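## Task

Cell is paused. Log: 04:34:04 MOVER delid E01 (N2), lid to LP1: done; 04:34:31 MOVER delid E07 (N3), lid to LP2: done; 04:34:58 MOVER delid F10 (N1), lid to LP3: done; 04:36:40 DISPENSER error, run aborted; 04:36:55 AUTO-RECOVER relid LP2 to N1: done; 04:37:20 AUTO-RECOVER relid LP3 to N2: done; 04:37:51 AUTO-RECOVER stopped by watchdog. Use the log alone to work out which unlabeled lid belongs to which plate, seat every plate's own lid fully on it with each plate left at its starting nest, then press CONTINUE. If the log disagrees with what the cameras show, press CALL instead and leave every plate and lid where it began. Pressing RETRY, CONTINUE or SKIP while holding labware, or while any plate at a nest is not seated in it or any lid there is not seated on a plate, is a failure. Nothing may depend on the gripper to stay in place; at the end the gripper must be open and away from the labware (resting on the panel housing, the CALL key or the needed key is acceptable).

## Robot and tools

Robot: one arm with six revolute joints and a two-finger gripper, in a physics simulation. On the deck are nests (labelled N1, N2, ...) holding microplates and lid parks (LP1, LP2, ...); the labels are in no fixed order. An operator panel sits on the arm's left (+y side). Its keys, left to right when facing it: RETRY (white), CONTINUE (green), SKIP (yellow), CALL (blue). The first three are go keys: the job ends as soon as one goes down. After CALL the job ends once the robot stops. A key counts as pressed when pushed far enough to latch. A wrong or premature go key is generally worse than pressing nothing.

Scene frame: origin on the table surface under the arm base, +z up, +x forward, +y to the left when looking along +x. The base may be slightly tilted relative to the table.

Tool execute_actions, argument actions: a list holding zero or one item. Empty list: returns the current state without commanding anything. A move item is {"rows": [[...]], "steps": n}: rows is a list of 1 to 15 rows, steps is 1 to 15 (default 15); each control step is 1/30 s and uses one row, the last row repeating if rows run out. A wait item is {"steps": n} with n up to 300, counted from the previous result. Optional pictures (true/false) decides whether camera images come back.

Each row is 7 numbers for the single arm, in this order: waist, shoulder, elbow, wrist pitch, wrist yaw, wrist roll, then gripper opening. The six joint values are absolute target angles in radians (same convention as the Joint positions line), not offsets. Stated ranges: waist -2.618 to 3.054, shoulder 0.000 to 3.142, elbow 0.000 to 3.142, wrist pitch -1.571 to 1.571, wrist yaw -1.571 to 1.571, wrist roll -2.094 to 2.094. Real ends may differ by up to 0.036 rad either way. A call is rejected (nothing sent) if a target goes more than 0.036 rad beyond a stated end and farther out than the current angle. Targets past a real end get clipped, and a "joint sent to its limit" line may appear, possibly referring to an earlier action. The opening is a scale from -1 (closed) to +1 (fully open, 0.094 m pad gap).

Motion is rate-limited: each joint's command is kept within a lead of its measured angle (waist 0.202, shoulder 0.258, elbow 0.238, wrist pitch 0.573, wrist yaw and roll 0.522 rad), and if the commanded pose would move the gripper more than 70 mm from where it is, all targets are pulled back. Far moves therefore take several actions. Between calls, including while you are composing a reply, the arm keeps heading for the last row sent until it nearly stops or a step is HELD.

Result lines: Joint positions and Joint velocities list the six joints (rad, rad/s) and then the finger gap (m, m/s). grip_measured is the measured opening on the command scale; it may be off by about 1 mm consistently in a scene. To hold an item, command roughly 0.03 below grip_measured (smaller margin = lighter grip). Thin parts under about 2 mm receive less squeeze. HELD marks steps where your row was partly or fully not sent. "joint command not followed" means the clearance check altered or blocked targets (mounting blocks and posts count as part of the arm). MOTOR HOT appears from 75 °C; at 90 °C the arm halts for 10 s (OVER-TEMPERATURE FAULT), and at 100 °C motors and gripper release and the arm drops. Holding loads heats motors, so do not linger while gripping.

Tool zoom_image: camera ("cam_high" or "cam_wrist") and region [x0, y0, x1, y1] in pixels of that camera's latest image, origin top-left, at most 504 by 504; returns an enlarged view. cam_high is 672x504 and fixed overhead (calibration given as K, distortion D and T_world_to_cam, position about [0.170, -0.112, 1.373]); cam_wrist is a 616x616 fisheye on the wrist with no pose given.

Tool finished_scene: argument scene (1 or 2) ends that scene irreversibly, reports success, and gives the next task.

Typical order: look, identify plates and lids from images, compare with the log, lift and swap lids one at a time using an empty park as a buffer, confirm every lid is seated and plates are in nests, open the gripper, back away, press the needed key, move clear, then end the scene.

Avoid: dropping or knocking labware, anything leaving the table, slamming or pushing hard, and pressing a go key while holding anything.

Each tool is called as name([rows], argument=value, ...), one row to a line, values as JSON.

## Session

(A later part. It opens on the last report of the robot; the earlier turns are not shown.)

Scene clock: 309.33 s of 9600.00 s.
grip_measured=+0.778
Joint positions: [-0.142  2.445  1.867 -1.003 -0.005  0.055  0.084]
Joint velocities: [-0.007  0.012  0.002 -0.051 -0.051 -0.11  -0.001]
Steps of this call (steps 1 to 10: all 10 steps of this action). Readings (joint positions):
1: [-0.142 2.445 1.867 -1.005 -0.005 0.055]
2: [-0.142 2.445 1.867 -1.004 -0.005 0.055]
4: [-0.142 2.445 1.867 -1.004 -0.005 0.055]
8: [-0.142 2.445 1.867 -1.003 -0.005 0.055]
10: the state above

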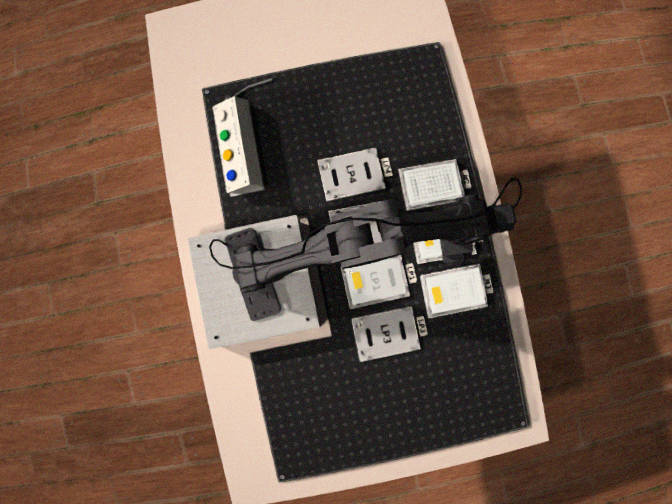

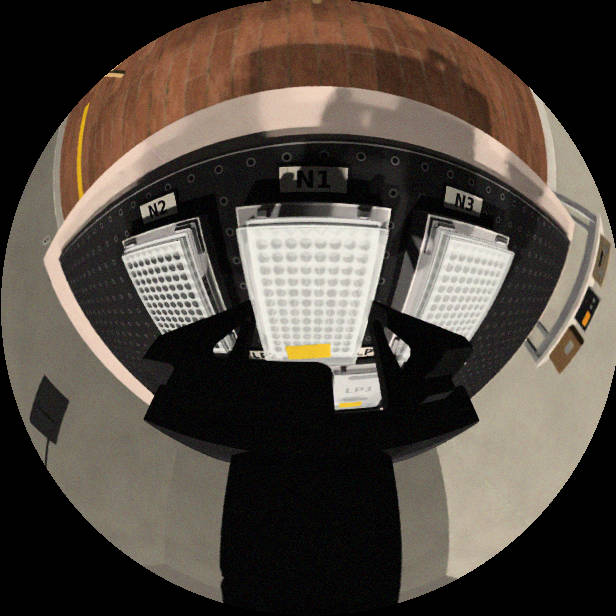

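execute_actions([
  {"rows": [[-0.1420,2.449,1.859,-0.984,0.0045,0.0490,0.75],[-0.1420,2.453,1.859,-0.982,0.0055,0.0490,0.75],[-0.1420,2.459,1.859,-0.980,0.0055,0.0490,0.75],[-0.1420,2.464,1.859,-0.978,0.0055,0.0490,0.75],[-0.1420,2.468,1.859,-0.9765,0.0055,0.0490,0.75],[-0.1420,2.468,1.859,-0.975,0.0055,0.0490,0.75],[-0.1420,2.467,1.859,-0.974,0.0055,0.0490,0.75],[-0.1420,2.464,1.859,-0.9735,0.0055,0.0490,0.75],[-0.1420,2.462,1.859,-0.9735,0.0055,0.0490,0.75],[-0.1420,2.460,1.859,-0.9735,0.0055,0.0490,0.75]], "steps": 15},
], pictures=false)

execute_actions([
  {"rows": [[-0.1420,2.460,1.859,-0.9735,0.0055,0.0490,0.75]], "steps": 10},
])

zoom_image(camera="cam_wrist", region=[210, 180, 410, 370])

Scene clock: 316.70 s of 9600.00 s.
grip_measured=+0.778
Joint positions: [-0.142  2.46   1.867 -0.991 -0.001  0.055  0.084]
Joint velocities: [-0.012 -0.012 -0.002 -0.022 -0.022  0.022 -0.   ]
Steps of this call (steps 1 to 15: the robot went on to your last target; steps 16 to 90: nothing new was sent; then 3.87 s passed at rest; steps 91 to 105: all 15 steps of this action). Readings (joint positions):
91: [-0.142 2.445 1.867 -1.003 -0.004 0.055]
92: [-0.142 2.445 1.867 -1.002 -0.004 0.055]
94: [-0.142 2.447 1.867 -1.001 -0.003 0.055]
98: [-0.142 2.457 1.867 -0.994 -0.002 0.055]
105: the state above

Scene clock: 317.03 s of 9600.00 s.
grip_measured=+0.778
Joint positions: [-0.142  2.46   1.867 -0.991 -0.001  0.055  0.084]
Joint velocities: [-0.017 -0.007 -0.007  0.051  0.007 -0.007 -0.001]
Steps of this call (steps 1 to 10: all 10 steps of this action). Readings (joint positions):
1: [-0.142 2.460 1.867 -0.991 -0.001 0.055]
2: [-0.142 2.460 1.867 -0.991 -0.001 0.055]
4: [-0.142 2.460 1.867 -0.991 -0.001 0.055]
8: [-0.142 2.460 1.867 -0.991 -0.001 0.055]
10: the state above

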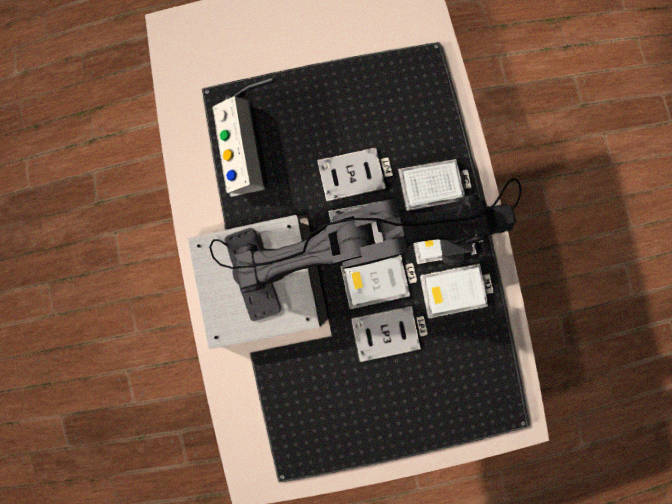

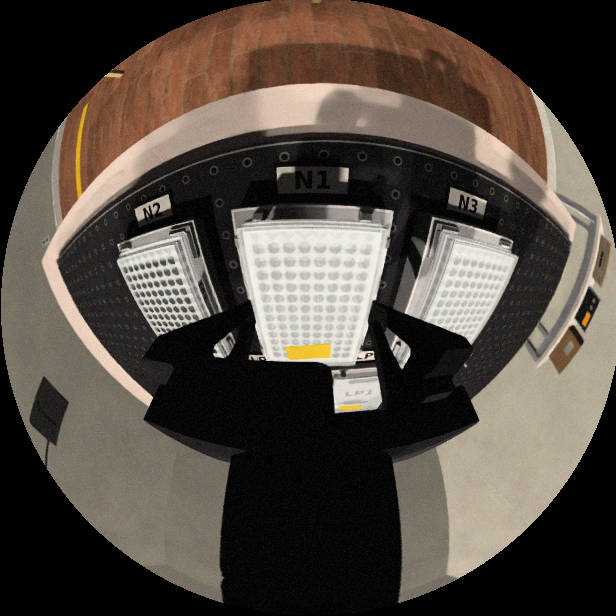

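Region (210, 180, 410, 370) of cam_wrist's 616x616 image, scaled by 2.520, with more detail than that image has; it fills the top 479 rows of this view, and the rest is white.

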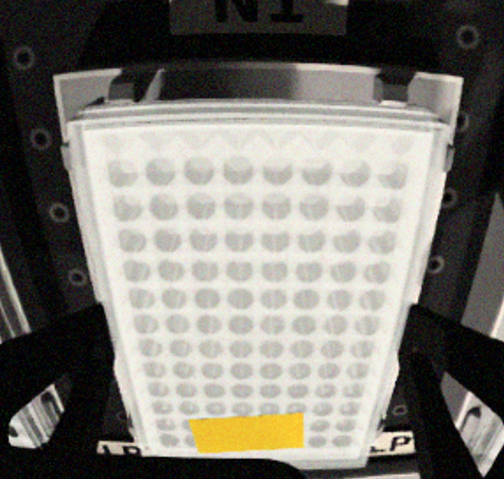

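execute_actions([
  {"rows": [[-0.1420,2.460,1.859,-0.9735,0.0055,0.0490,0.79],[-0.1420,2.460,1.859,-0.9735,0.0055,0.0490,0.83],[-0.1420,2.460,1.859,-0.9735,0.0055,0.0490,0.87],[-0.1420,2.460,1.859,-0.9735,0.0055,0.0490,0.91],[-0.1420,2.460,1.859,-0.9735,0.0055,0.0490,0.95],[-0.1420,2.460,1.859,-0.9735,0.0055,0.0490,1.0],[-0.1420,2.452,1.859,-0.985,0.003,0.0490,1.0],[-0.1420,2.440,1.859,-0.995,0.0,0.0490,1.0],[-0.1420,2.428,1.859,-1.002,0.0,0.0490,1.0],[-0.1420,2.420,1.859,-1.006,0.0,0.0490,1.0]], "steps": 10},
], pictures=false)

execute_actions([
  {"rows": [[-0.1420,2.415,1.859,-1.009,0.0,0.0490,1.0],[-0.1420,2.410,1.859,-1.013,0.0,0.0490,1.0],[-0.1420,2.404,1.859,-1.017,0.0,0.0490,1.0],[-0.1420,2.398,1.859,-1.021,0.0,0.0490,1.0],[-0.1420,2.392,1.859,-1.025,0.0,0.0490,1.0],[-0.1420,2.386,1.859,-1.029,0.0,0.0490,1.0],[-0.1420,2.380,1.859,-1.033,0.0,0.0490,1.0],[-0.1420,2.375,1.859,-1.037,0.0,0.0490,1.0],[-0.1420,2.371,1.859,-1.040,0.0,0.0490,1.0],[-0.1420,2.368,1.859,-1.043,0.0,0.0490,1.0],[-0.1420,2.366,1.859,-1.040,0.0,0.0490,1.0],[-0.1420,2.363,1.859,-1.030,0.0,0.0490,1.0]], "steps": 12},
])

execute_actions([
  {"rows": [[-0.1423,2.3593,1.8578,-1.0174,0.0,0.0486,1.0],[-0.1431,2.3572,1.8541,-1.0157,0.0,0.0476,1.0],[-0.1444,2.3538,1.8480,-1.0128,0.0,0.0459,1.0],[-0.1463,2.3490,1.8396,-1.0087,0.0,0.0434,1.0],[-0.1487,2.3429,1.8287,-1.0036,0.0,0.0403,1.0],[-0.1516,2.3354,1.8156,-0.9973,0.0,0.0365,1.0],[-0.1551,2.3268,1.8002,-0.9900,0.0,0.0321,1.0],[-0.1589,2.3168,1.7827,-0.9816,0.0,0.0271,1.0],[-0.1633,2.3058,1.7631,-0.9723,0.0,0.0215,1.0],[-0.1681,2.2936,1.7416,-0.9620,0.0,0.0153,1.0],[-0.1733,2.2803,1.7181,-0.9508,0.0,0.0086,1.0],[-0.1789,2.2660,1.6929,-0.9388,0.0,0.0014,1.0],[-0.1849,2.2508,1.6661,-0.9260,0.0,-0.0063,1.0],[-0.1911,2.2348,1.6377,-0.9124,0.0,-0.0145,1.0],[-0.1978,2.2180,1.6080,-0.8983,0.0,-0.0230,1.0]], "steps": 15},
], pictures=false)

execute_actions([
  {"rows": [[-0.2046,2.2005,1.5771,-0.8835,0.0,-0.0319,1.0],[-0.2117,2.1824,1.5450,-0.8682,0.0,-0.0411,1.0],[-0.2190,2.1638,1.5121,-0.8525,0.0,-0.0505,1.0],[-0.2265,2.1447,1.4784,-0.8364,0.0,-0.0602,1.0],[-0.2341,2.1253,1.4442,-0.8201,0.0,-0.0700,1.0],[-0.2418,2.1057,1.4095,-0.8035,0.0,-0.0799,1.0],[-0.2496,2.0859,1.3745,-0.7869,0.0,-0.0900,1.0],[-0.2574,2.0661,1.3395,-0.7701,0.0,-0.1000,1.0],[-0.2652,2.0463,1.3045,-0.7535,0.0,-0.1101,1.0],[-0.2729,2.0267,1.2698,-0.7369,0.0,-0.1200,1.0],[-0.2805,2.0073,1.2356,-0.7206,0.0,-0.1298,1.0],[-0.2880,1.9882,1.2019,-0.7045,0.0,-0.1395,1.0],[-0.2953,1.9696,1.1690,-0.6888,0.0,-0.1489,1.0],[-0.3024,1.9515,1.1369,-0.6735,0.0,-0.1581,1.0],[-0.3093,1.9340,1.1060,-0.6588,0.0,-0.1670,1.0]], "steps": 15},
], pictures=false)

execute_actions([
  {"rows": [[-0.3159,1.9172,1.0763,-0.6446,0.0,-0.1755,1.0],[-0.3221,1.9012,1.0479,-0.6310,0.0,-0.1837,1.0],[-0.3281,1.8860,1.0211,-0.6182,0.0,-0.1914,1.0],[-0.3337,1.8717,0.9959,-0.6062,0.0,-0.1986,1.0],[-0.3389,1.8584,0.9724,-0.5950,0.0,-0.2053,1.0],[-0.3437,1.8462,0.9509,-0.5847,0.0,-0.2115,1.0],[-0.3481,1.8352,0.9313,-0.5754,0.0,-0.2171,1.0],[-0.3519,1.8252,0.9138,-0.5670,0.0,-0.2221,1.0],[-0.3554,1.8166,0.8984,-0.5597,0.0,-0.2265,1.0],[-0.3583,1.8091,0.8853,-0.5534,0.0,-0.2303,1.0],[-0.3607,1.8030,0.8744,-0.5483,0.0,-0.2334,1.0],[-0.3626,1.7982,0.8660,-0.5442,0.0,-0.2359,1.0],[-0.3639,1.7948,0.8599,-0.5413,0.0,-0.2376,1.0],[-0.3647,1.7927,0.8562,-0.5396,0.0,-0.2386,1.0],[-0.3650,1.7920,0.8550,-0.5390,0.0,-0.2390,1.0]], "steps": 15},
], pictures=false)

execute_actions([
  {"rows": [[-0.3650,1.7920,0.8550,-0.5390,0.0,-0.2390,1.0]], "steps": 15},
])

zoom_image(camera="cam_wrist", region=[210, 180, 410, 370])

Scene clock: 351.33 s of 9600.00 s.
grip_measured=+1.000
Joint positions: [-0.142  2.46   1.867 -0.991 -0.001  0.055  0.094]
Joint velocities: [ 0.002  0.002  0.002 -0.022 -0.007  0.037  0.   ]
Steps of this call (steps 1 to 15: the robot went on to your last target; steps 16 to 90: nothing new was sent; then 30.97 s passed at rest; steps 91 to 100: all 10 steps of this action). Readings (joint positions):
91: [-0.142 2.460 1.867 -0.991 -0.001 0.055]
92: [-0.142 2.460 1.867 -0.991 -0.001 0.055]
94: [-0.142 2.460 1.867 -0.991 -0.001 0.055]
98: [-0.142 2.460 1.867 -0.991 -0.001 0.055]
100: the state above

Scene clock: 351.73 s of 9600.00 s.
grip_measured=+1.000
Joint positions: [-0.142  2.399  1.867 -1.02  -0.001  0.055  0.094]
Joint velocities: [ 0.007 -0.168 -0.007  0.081 -0.066 -0.037  0.   ]
Steps of this call (steps 1 to 12: all 12 steps of this action). Readings (joint positions):
1: [-0.142 2.460 1.867 -0.991 -0.001 0.055]
2: [-0.142 2.458 1.867 -0.993 -0.001 0.055]
4: [-0.142 2.453 1.867 -0.998 -0.001 0.055]
8: [-0.142 2.427 1.867 -1.011 -0.001 0.055]
12: the state above

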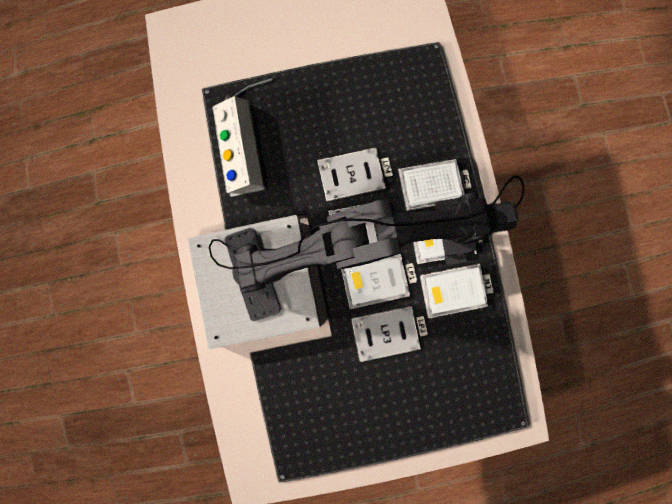

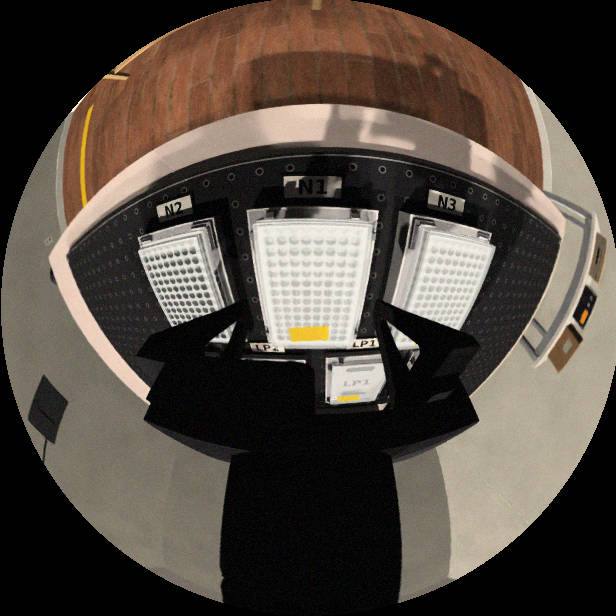

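Scene clock: 352.23 s of 9600.00 s.
grip_measured=+1.000
Joint positions: [-0.175  2.284  1.661 -0.957 -0.001  0.01   0.094]
Joint velocities: [-0.208 -0.466 -0.789  0.271  0.022 -0.198  0.   ]
Steps of this call (steps 1 to 15: all 15 steps of this action). Readings (joint positions):
1: [-0.142 2.394 1.867 -1.020 -0.001 0.055]
2: [-0.142 2.391 1.867 -1.020 -0.001 0.055]
4: [-0.142 2.385 1.864 -1.018 -0.001 0.053]
8: [-0.143 2.364 1.820 -1.008 -0.001 0.045]
15: the state above

Scene clock: 352.73 s of 9600.00 s.
grip_measured=+1.000
Joint positions: [-0.291  1.995  1.167 -0.74  -0.001 -0.121  0.094]
Joint velocities: [-0.193 -0.515 -0.945  0.476  0.022 -0.3    0.   ]
Steps of this call (steps 1 to 15: all 15 steps of this action). Readings (joint positions):
1: [-0.183 2.267 1.632 -0.945 -0.001 0.003]
2: [-0.191 2.249 1.603 -0.933 -0.001 -0.004]
4: [-0.206 2.211 1.540 -0.907 -0.001 -0.019]
8: [-0.238 2.130 1.406 -0.848 -0.001 -0.055]
15: the state above

Scene clock: 353.23 s of 9600.00 s.
grip_measured=+1.000
Joint positions: [-0.356  1.826  0.868 -0.585 -0.001 -0.221  0.094]
Joint velocities: [-0.027 -0.071 -0.134  0.11  -0.066 -0.037  0.   ]
Steps of this call (steps 1 to 15: all 15 steps of this action). Readings (joint positions):
1: [-0.298 1.977 1.135 -0.726 -0.001 -0.130]
2: [-0.305 1.960 1.105 -0.711 -0.001 -0.140]
4: [-0.317 1.928 1.047 -0.684 -0.001 -0.157]
8: [-0.338 1.874 0.953 -0.637 -0.001 -0.187]
15: the state above

Scene clock: 353.73 s of 9600.00 s.
grip_measured=+1.000
Joint positions: [-0.357  1.824  0.864 -0.557 -0.001 -0.233  0.094]
Joint velocities: [-0.017 -0.002  0.017 -0.051  0.051  0.022  0.   ]
Steps of this call (steps 1 to 15: all 15 steps of this action). Readings (joint positions):
1: [-0.357 1.825 0.865 -0.581 -0.001 -0.223]
2: [-0.357 1.824 0.864 -0.578 -0.001 -0.225]
4: [-0.357 1.824 0.864 -0.570 -0.001 -0.228]
8: [-0.357 1.824 0.864 -0.561 -0.001 -0.231]
15: the state above

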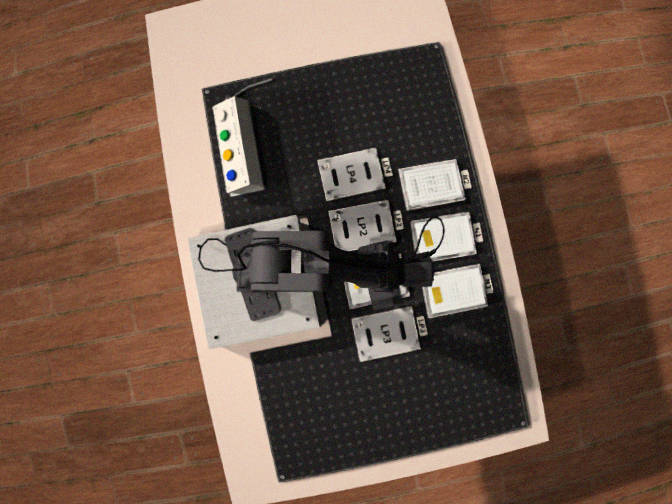

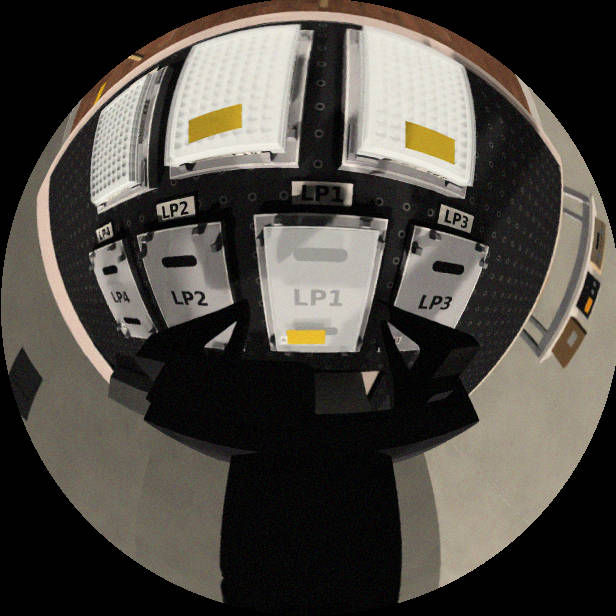

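Region (210, 180, 410, 370) of cam_wrist's 616x616 image, scaled by 2.520, with more detail than that image has; it fills the top 479 rows of this view, and the rest is white.

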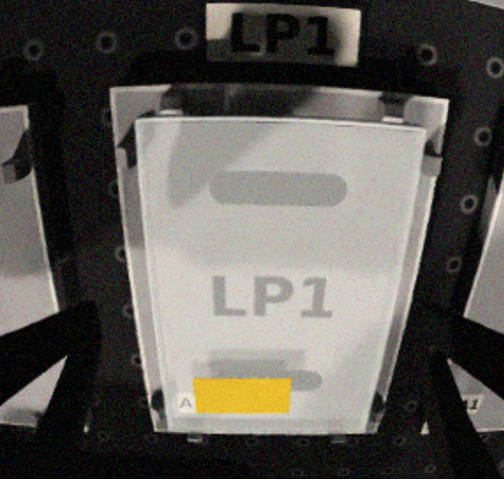

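execute_actions([
  {"rows": [[-0.3651,1.8300,0.8547,-0.5385,0.0,-0.2391,1.0],[-0.3654,1.8450,0.8539,-0.5370,0.0,-0.2393,1.0],[-0.3659,1.8511,0.8525,-0.5346,0.0,-0.2396,1.0],[-0.3666,1.8519,0.8506,-0.5312,0.0,-0.2401,1.0],[-0.3675,1.8529,0.8482,-0.5270,0.0,-0.2407,1.0],[-0.3685,1.8541,0.8453,-0.5220,0.0,-0.2413,1.0],[-0.3697,1.8555,0.8421,-0.5163,0.0,-0.2421,1.0],[-0.3710,1.8570,0.8385,-0.5100,0.0,-0.2430,1.0],[-0.3724,1.8586,0.8346,-0.5032,0.0,-0.2439,1.0],[-0.3739,1.8604,0.8305,-0.4960,0.0,-0.2449,1.0],[-0.3754,1.8622,0.8263,-0.4886,0.0,-0.2460,1.0],[-0.3770,1.8640,0.8220,-0.4810,0.0,-0.2470,1.0],[-0.3786,1.8658,0.8177,-0.4734,0.0,-0.2480,1.0],[-0.3801,1.8676,0.8135,-0.4660,0.0,-0.2491,1.0],[-0.3816,1.8694,0.8094,-0.4588,0.0,-0.2501,1.0]], "steps": 15},
], pictures=false)

execute_actions([
  {"rows": [[-0.3830,1.8710,0.8055,-0.4520,0.0,-0.2510,1.0],[-0.3843,1.8725,0.8019,-0.4457,0.0,-0.2519,1.0],[-0.3855,1.8739,0.7987,-0.4400,0.0,-0.2527,1.0],[-0.3865,1.8751,0.7958,-0.4350,0.0,-0.2533,1.0],[-0.3874,1.8761,0.7934,-0.4308,0.0,-0.2539,1.0],[-0.3881,1.8769,0.7915,-0.4274,0.0,-0.2544,1.0],[-0.3886,1.8775,0.7901,-0.4250,0.0,-0.2547,1.0],[-0.3889,1.8779,0.7893,-0.4235,0.0,-0.2549,1.0],[-0.3890,1.8780,0.7890,-0.4230,0.0,-0.2550,1.0]], "steps": 15},
], pictures=false)

execute_actions([
  {"rows": [[-0.3890,1.8780,0.7890,-0.4230,0.0,-0.2550,1.0]], "steps": 10},
])

zoom_image(camera="cam_wrist", region=[210, 180, 410, 370])

Scene clock: 374.27 s of 9600.00 s.
grip_measured=+1.000
Joint positions: [-0.37   1.854  0.827 -0.505 -0.001 -0.24   0.094]
Joint velocities: [-0.037  0.046 -0.125  0.183  0.022 -0.081  0.   ]
Steps of this call (steps 1 to 15: the robot went on to your last target; steps 16 to 90: nothing new was sent; then 17.03 s passed at rest; steps 91 to 105: all 15 steps of this action). Readings (joint positions):
91: [-0.357 1.824 0.864 -0.557 -0.001 -0.233]
92: [-0.357 1.824 0.864 -0.557 -0.001 -0.233]
94: [-0.357 1.829 0.864 -0.554 -0.001 -0.233]
98: [-0.358 1.842 0.858 -0.541 -0.001 -0.235]
105: the state above

Scene clock: 374.77 s of 9600.00 s.
grip_measured=+1.000
Joint positions: [-0.381  1.866  0.8   -0.445 -0.001 -0.249  0.094]
Joint velocities: [ 0.002 -0.017 -0.007  0.007 -0.051  0.022  0.   ]
Steps of this call (steps 1 to 15: all 15 steps of this action). Readings (joint positions):
1: [-0.372 1.856 0.823 -0.498 -0.001 -0.241]
2: [-0.373 1.857 0.819 -0.492 -0.001 -0.242]
4: [-0.376 1.861 0.812 -0.479 -0.001 -0.244]
8: [-0.380 1.865 0.802 -0.460 -0.001 -0.247]
15: the state above

Scene clock: 375.10 s of 9600.00 s.
grip_measured=+1.000
Joint positions: [-0.381  1.866  0.8   -0.441 -0.001 -0.249  0.094]
Joint velocities: [-0.002 -0.012 -0.002  0.051  0.007 -0.022  0.   ]
Steps of this call (steps 1 to 10: all 10 steps of this action). Readings (joint positions):
1: [-0.381 1.866 0.800 -0.444 -0.001 -0.249]
2: [-0.381 1.866 0.800 -0.443 -0.001 -0.249]
4: [-0.381 1.866 0.800 -0.442 -0.001 -0.249]
8: [-0.381 1.866 0.800 -0.441 -0.001 -0.249]
10: the state above

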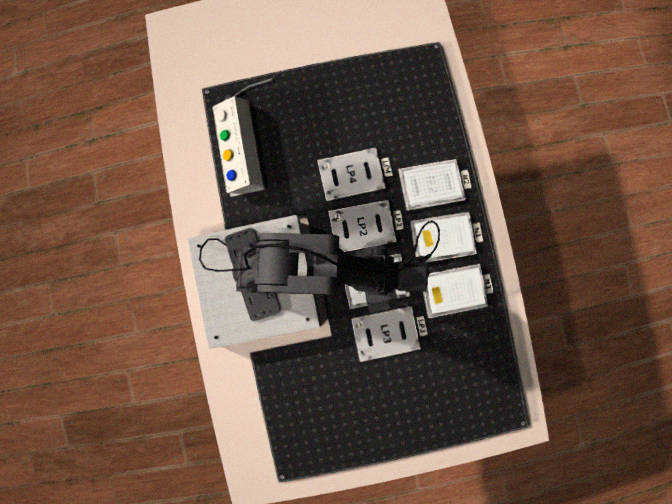

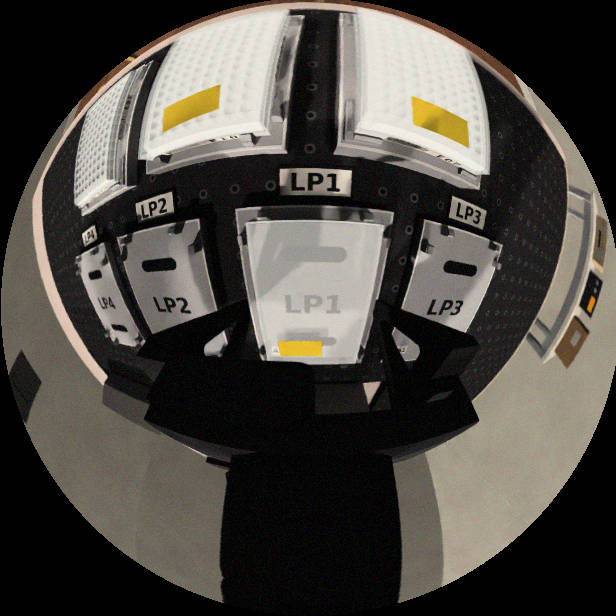

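Region (210, 180, 410, 370) of cam_wrist's 616x616 image, scaled by 2.520, with more detail than that image has; it fills the top 479 rows of this view, and the rest is white.

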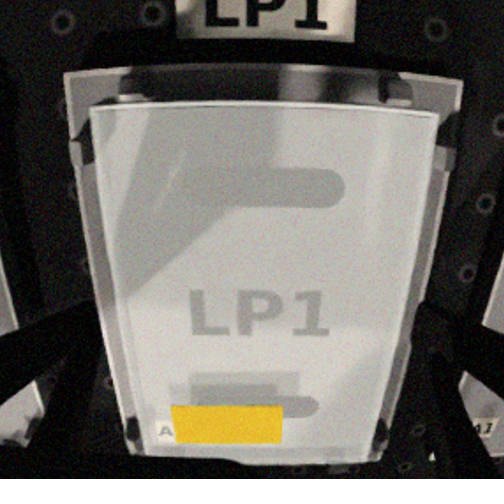

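zoom_image(camera="cam_wrist", region=[230, 290, 390, 390])

Region (230, 290, 390, 390) of cam_wrist's 616x616 image, scaled by 3.150, with more detail than that image has; it fills the top 315 rows of this view, and the rest is white.

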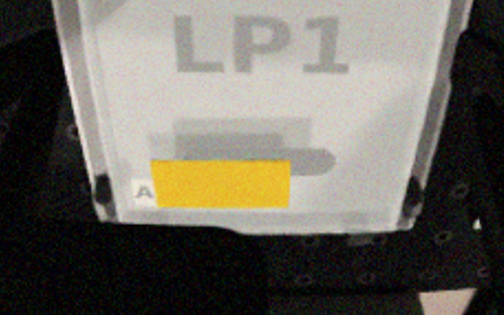

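execute_actions([
  {"rows": [[-0.389,1.8782,0.8150,-0.4400,0.003,-0.250,1.0],[-0.389,1.8788,0.8290,-0.4540,0.006,-0.245,1.0],[-0.389,1.8797,0.8332,-0.4595,0.008,-0.241,1.0],[-0.389,1.8810,0.8356,-0.4630,0.010,-0.238,1.0],[-0.389,1.8826,0.8386,-0.4673,0.010,-0.236,1.0],[-0.389,1.8846,0.8422,-0.4724,0.010,-0.235,1.0],[-0.389,1.8868,0.8462,-0.4783,0.010,-0.234,1.0],[-0.389,1.8893,0.8508,-0.4848,0.010,-0.234,1.0],[-0.389,1.8919,0.8556,-0.4917,0.010,-0.234,1.0],[-0.389,1.8947,0.8608,-0.4991,0.010,-0.234,1.0],[-0.389,1.8976,0.8661,-0.5067,0.010,-0.234,1.0],[-0.389,1.9005,0.8715,-0.5145,0.010,-0.234,1.0],[-0.389,1.9034,0.8769,-0.5223,0.010,-0.234,1.0],[-0.389,1.9063,0.8822,-0.5299,0.010,-0.234,1.0],[-0.389,1.9091,0.8874,-0.5373,0.010,-0.234,1.0]], "steps": 15},
], pictures=false)

execute_actions([
  {"rows": [[-0.389,1.9118,0.8923,-0.5443,0.010,-0.234,1.0],[-0.389,1.9142,0.8968,-0.5507,0.010,-0.234,1.0],[-0.389,1.9164,0.9008,-0.5566,0.010,-0.234,1.0],[-0.389,1.9184,0.9044,-0.5617,0.010,-0.234,1.0],[-0.389,1.9200,0.9074,-0.5660,0.010,-0.234,1.0],[-0.389,1.9213,0.9098,-0.5695,0.010,-0.234,1.0],[-0.389,1.9222,0.9116,-0.5720,0.010,-0.234,1.0],[-0.389,1.9228,0.9126,-0.5735,0.010,-0.234,1.0],[-0.389,1.9230,0.9130,-0.5740,0.010,-0.234,1.0]], "steps": 15},
], pictures=false)

execute_actions([
  {"rows": [[-0.389,1.9230,0.9130,-0.5740,0.010,-0.234,1.0]], "steps": 10},
])

zoom_image(camera="cam_wrist", region=[210, 180, 410, 370])

Scene clock: 407.37 s of 9600.00 s.
grip_measured=+1.000
Joint positions: [-0.381  1.892  0.854 -0.495  0.004 -0.241  0.094]
Joint velocities: [-0.012  0.09   0.144 -0.212 -0.007  0.066  0.   ]
Steps of this call (steps 1 to 15: the robot went on to your last target; steps 16 to 90: nothing new was sent; then 28.77 s passed at rest; steps 91 to 105: all 15 steps of this action). Readings (joint positions):
91: [-0.381 1.866 0.800 -0.441 -0.001 -0.249]
92: [-0.381 1.866 0.800 -0.441 -0.001 -0.249]
94: [-0.381 1.866 0.803 -0.445 0.001 -0.248]
98: [-0.381 1.866 0.818 -0.457 0.003 -0.244]
105: the state above

Scene clock: 407.87 s of 9600.00 s.
grip_measured=+1.000
Joint positions: [-0.381  1.91   0.888 -0.557  0.005 -0.24   0.094]
Joint velocities: [ 0.012  0.007  0.007 -0.007  0.022 -0.051  0.   ]
Steps of this call (steps 1 to 15: all 15 steps of this action). Readings (joint positions):
1: [-0.381 1.895 0.859 -0.502 0.005 -0.241]
2: [-0.381 1.898 0.863 -0.509 0.005 -0.241]
4: [-0.381 1.903 0.872 -0.522 0.005 -0.240]
8: [-0.381 1.909 0.885 -0.542 0.005 -0.240]
15: the state above

Scene clock: 408.20 s of 9600.00 s.
grip_measured=+1.000
Joint positions: [-0.381  1.91   0.888 -0.561  0.005 -0.24   0.094]
Joint velocities: [ 0.002 -0.007 -0.007  0.007 -0.022  0.051  0.   ]
Steps of this call (steps 1 to 10: all 10 steps of this action). Readings (joint positions):
1: [-0.381 1.910 0.888 -0.558 0.005 -0.240]
2: [-0.381 1.910 0.888 -0.558 0.005 -0.240]
4: [-0.381 1.910 0.888 -0.560 0.005 -0.240]
8: [-0.381 1.910 0.888 -0.560 0.005 -0.240]
10: the state above

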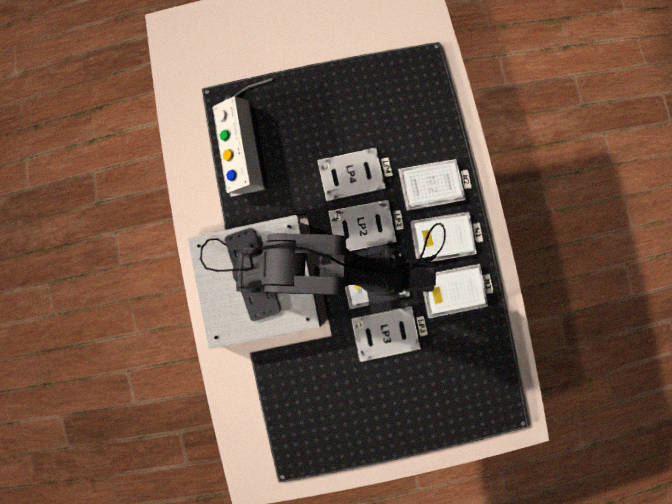

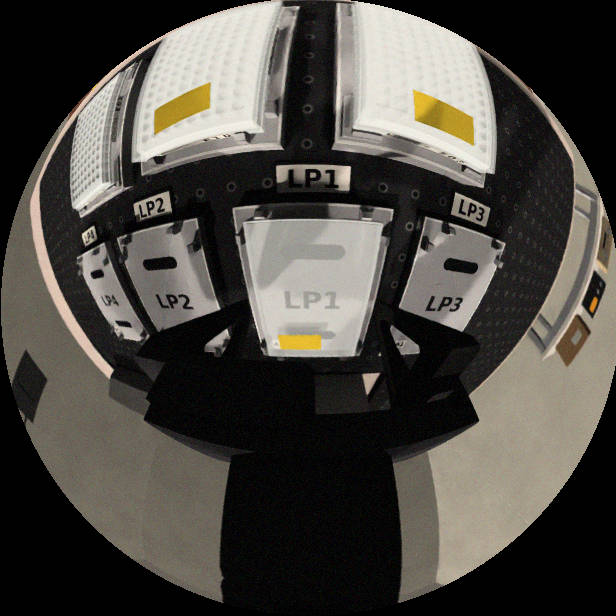

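Region (210, 180, 410, 370) of cam_wrist's 616x616 image, scaled by 2.520, with more detail than that image has; it fills the top 479 rows of this view, and the rest is white.

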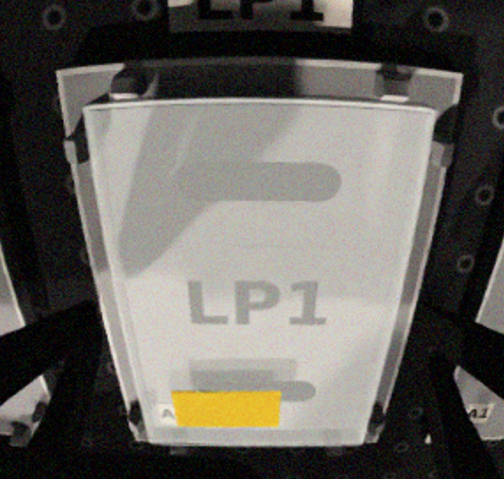

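execute_actions([
  {"rows": [[-0.389,1.926,0.900,-0.560,0.010,-0.234,1.0],[-0.389,1.931,0.894,-0.548,0.010,-0.234,1.0],[-0.389,1.936,0.894,-0.542,0.010,-0.234,1.0],[-0.389,1.940,0.894,-0.538,0.010,-0.234,1.0],[-0.389,1.943,0.894,-0.534,0.010,-0.234,1.0],[-0.389,1.946,0.894,-0.530,0.010,-0.234,1.0],[-0.389,1.9485,0.894,-0.527,0.010,-0.234,1.0],[-0.389,1.9505,0.894,-0.524,0.010,-0.234,1.0],[-0.389,1.952,0.894,-0.521,0.010,-0.234,1.0],[-0.389,1.9535,0.894,-0.519,0.010,-0.234,1.0],[-0.389,1.9545,0.894,-0.5175,0.010,-0.234,1.0],[-0.389,1.9553,0.894,-0.5163,0.010,-0.234,1.0],[-0.389,1.9558,0.894,-0.5155,0.010,-0.234,1.0],[-0.389,1.956,0.894,-0.515,0.010,-0.234,1.0]], "steps": 15},
], pictures=false)

execute_actions([
  {"rows": [[-0.389,1.956,0.894,-0.515,0.010,-0.234,1.0]], "steps": 12},
])

zoom_image(camera="cam_wrist", region=[210, 180, 410, 370])

Scene clock: 419.93 s of 9600.00 s.
grip_measured=+1.000
Joint positions: [-0.381  1.944  0.888 -0.538  0.005 -0.24   0.094]
Joint velocities: [ 0.027 -0.002 -0.012  0.007  0.066 -0.051  0.   ]
Steps of this call (steps 1 to 15: the robot went on to your last target; steps 16 to 90: nothing new was sent; then 8.23 s passed at rest; steps 91 to 105: all 15 steps of this action). Readings (joint positions):
91: [-0.381 1.910 0.888 -0.561 0.005 -0.240]
92: [-0.381 1.910 0.888 -0.561 0.005 -0.240]
94: [-0.381 1.914 0.888 -0.559 0.005 -0.240]
98: [-0.381 1.934 0.888 -0.552 0.005 -0.240]
105: the state above

Scene clock: 420.33 s of 9600.00 s.
grip_measured=+1.000
Joint positions: [-0.381  1.944  0.888 -0.533  0.005 -0.24   0.094]
Joint velocities: [-0.012  0.002  0.007  0.007  0.051  0.081  0.   ]
Steps of this call (steps 1 to 12: all 12 steps of this action). Readings (joint positions):
1: [-0.381 1.944 0.888 -0.537 0.005 -0.240]
2: [-0.381 1.944 0.888 -0.536 0.005 -0.240]
4: [-0.381 1.944 0.888 -0.534 0.005 -0.240]
8: [-0.381 1.944 0.888 -0.533 0.005 -0.240]
12: the state above

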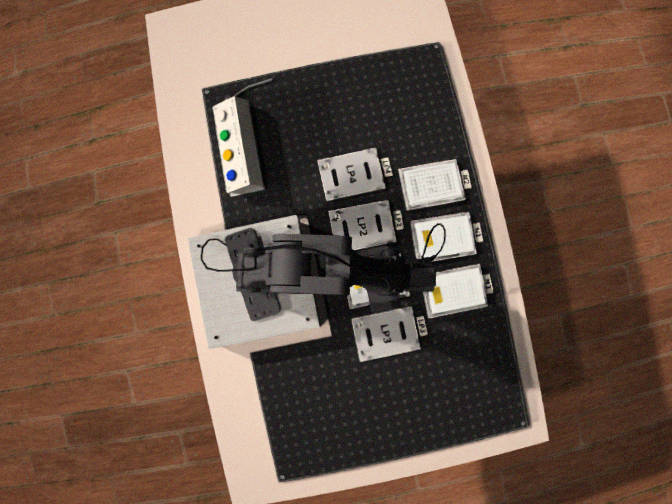

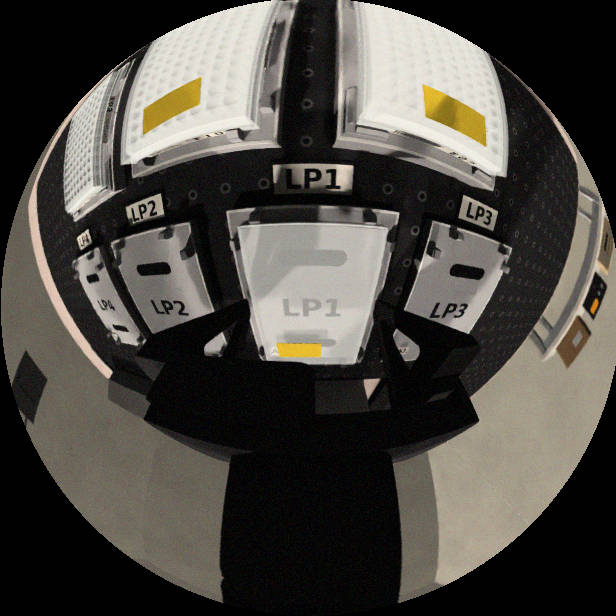

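Region (210, 180, 410, 370) of cam_wrist's 616x616 image, scaled by 2.520, with more detail than that image has; it fills the top 479 rows of this view, and the rest is white.

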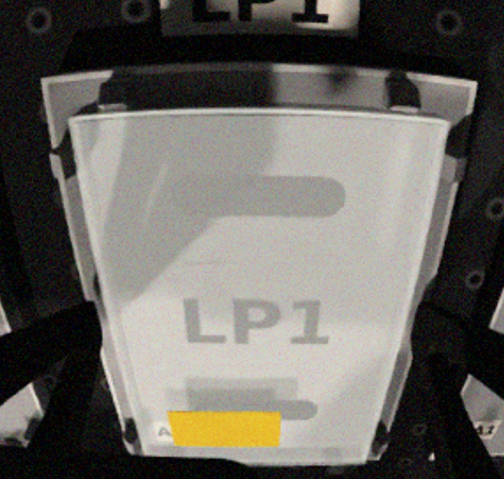

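execute_actions(actions=[])

Scene clock: 429.60 s of 9600.00 s.
grip_measured=+1.000
Joint positions: [-0.381  1.944  0.888 -0.533  0.005 -0.24   0.094]
Joint velocities: [-0.012 -0.002  0.012 -0.022 -0.007 -0.037  0.   ]
Steps of this call (steps 1 to 15: the robot went on to your last target; steps 16 to 90: nothing new was sent; then 6.27 s passed at rest). Readings (joint positions):
1: [-0.381 1.944 0.888 -0.533 0.005 -0.240]
2: [-0.381 1.944 0.888 -0.533 0.005 -0.240]
4: [-0.381 1.944 0.888 -0.533 0.005 -0.240]
8: [-0.381 1.944 0.888 -0.533 0.005 -0.240]
90: the state above
The arm was judged still, so your last target was given up. Only a new action makes it travel on or press farther. Fingers that are still opening or closing keep moving.

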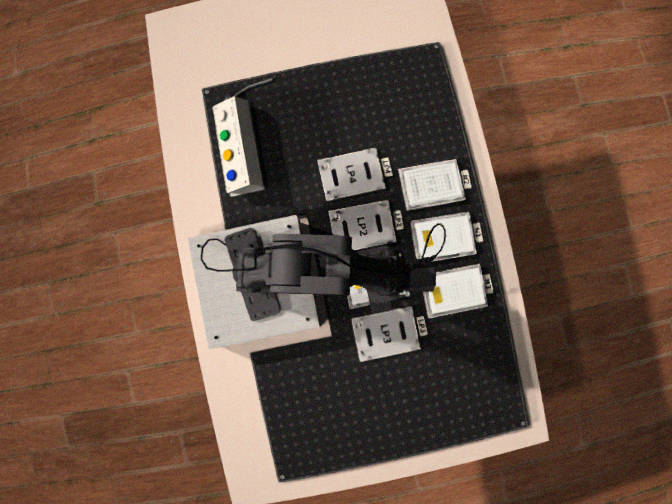

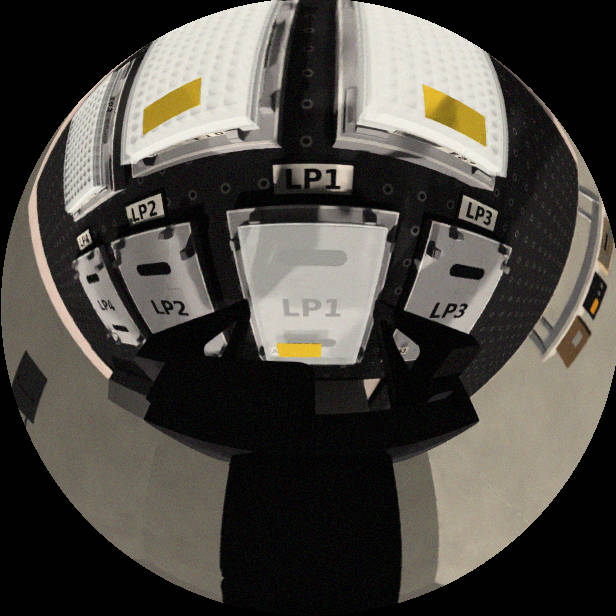

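execute_actions([
  {"rows": [[-0.389,1.964,0.894,-0.512,0.010,-0.234,1.0],[-0.389,1.972,0.894,-0.509,0.010,-0.234,1.0],[-0.389,1.972,0.894,-0.508,0.010,-0.234,1.0],[-0.389,1.972,0.894,-0.508,0.010,-0.234,1.0],[-0.389,1.968,0.894,-0.508,0.010,-0.234,1.0],[-0.389,1.963,0.894,-0.508,0.010,-0.234,1.0]], "steps": 15},
])

zoom_image(camera="cam_wrist", region=[210, 180, 410, 370])

Scene clock: 432.53 s of 9600.00 s.
grip_measured=+1.000
Joint positions: [-0.381  1.954  0.888 -0.524  0.006 -0.24   0.094]
Joint velocities: [-0.002  0.002 -0.017 -0.037  0.022 -0.037  0.   ]
Steps of this call (steps 1 to 73: nothing new was sent; steps 74 to 88: all 15 steps of this action). Readings (joint positions):
74: [-0.381 1.944 0.888 -0.533 0.005 -0.240]
75: [-0.381 1.946 0.888 -0.532 0.005 -0.240]
77: [-0.381 1.952 0.888 -0.528 0.005 -0.240]
81: [-0.381 1.954 0.888 -0.525 0.006 -0.240]
88: the state above

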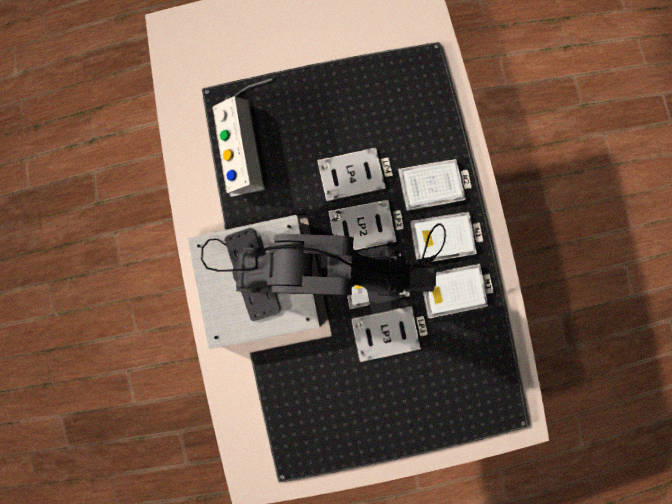

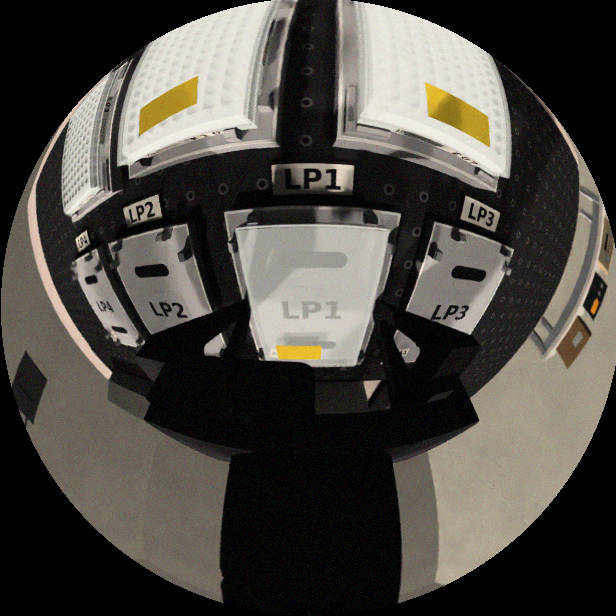

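Region (210, 180, 410, 370) of cam_wrist's 616x616 image, scaled by 2.520, with more detail than that image has; it fills the top 479 rows of this view, and the rest is white.

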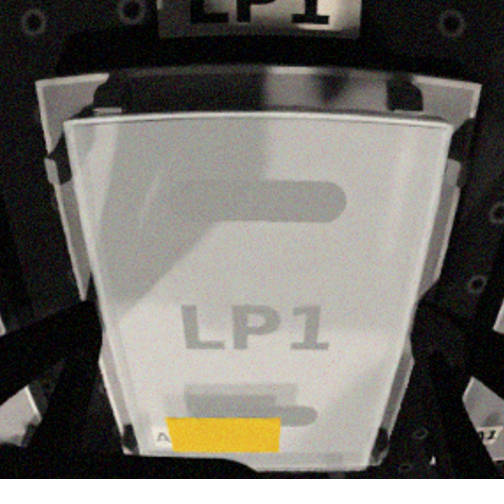

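execute_actions([
  {"rows": [[-0.389,1.963,0.894,-0.508,0.010,-0.234,0.95],[-0.389,1.963,0.894,-0.508,0.010,-0.234,0.90],[-0.389,1.963,0.894,-0.508,0.010,-0.234,0.86],[-0.389,1.963,0.894,-0.508,0.010,-0.234,0.83],[-0.389,1.963,0.894,-0.508,0.010,-0.234,0.81],[-0.389,1.963,0.894,-0.508,0.010,-0.234,0.79],[-0.389,1.963,0.894,-0.508,0.010,-0.234,0.775],[-0.389,1.963,0.894,-0.508,0.010,-0.234,0.76],[-0.389,1.963,0.894,-0.508,0.010,-0.234,0.75]], "steps": 15},
])

zoom_image(camera="cam_wrist", region=[210, 180, 410, 370])

Scene clock: 435.30 s of 9600.00 s.
grip_measured=+0.782
Joint positions: [-0.381  1.954  0.888 -0.524  0.008 -0.24   0.084]
Joint velocities: [-0.007 -0.007 -0.007 -0.037 -0.051  0.007  0.   ]
Steps of this call (steps 1 to 15: the robot went on to your last target; steps 16 to 68: nothing new was sent; steps 69 to 83: all 15 steps of this action). Readings (joint positions):
69: [-0.381 1.954 0.888 -0.524 0.007 -0.240]
70: [-0.381 1.954 0.888 -0.524 0.008 -0.240]
72: [-0.381 1.954 0.888 -0.524 0.008 -0.240]
76: [-0.381 1.954 0.888 -0.524 0.008 -0.240]
83: the state above

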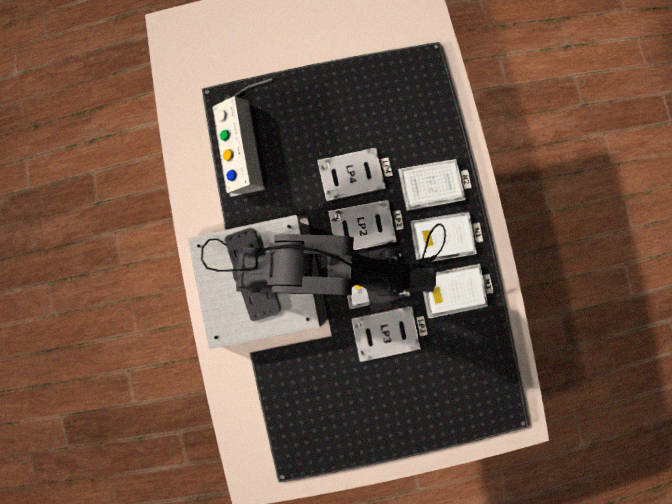

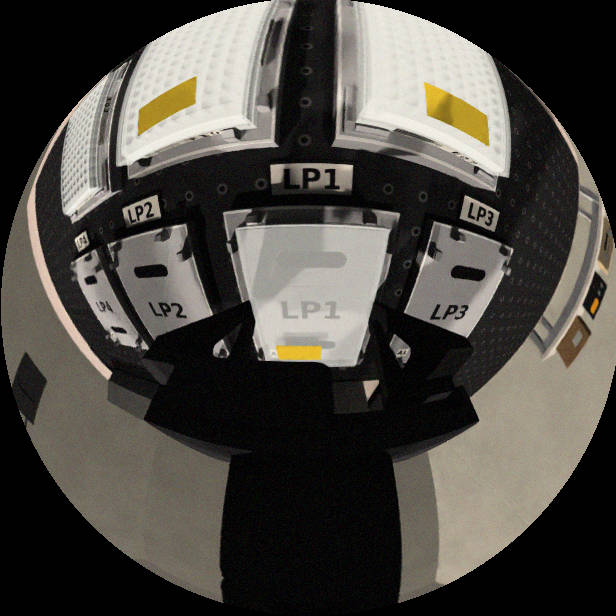

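Region (210, 180, 410, 370) of cam_wrist's 616x616 image, scaled by 2.520, with more detail than that image has; it fills the top 479 rows of this view, and the rest is white.

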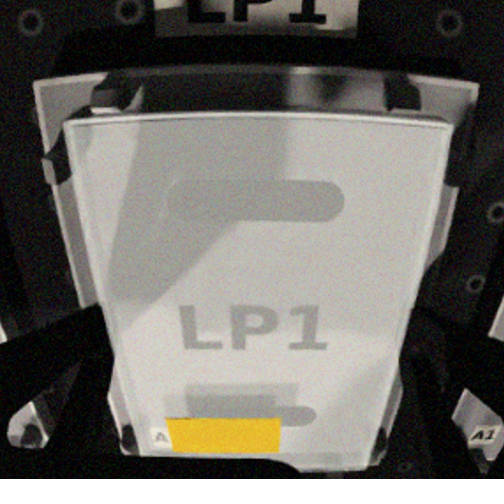

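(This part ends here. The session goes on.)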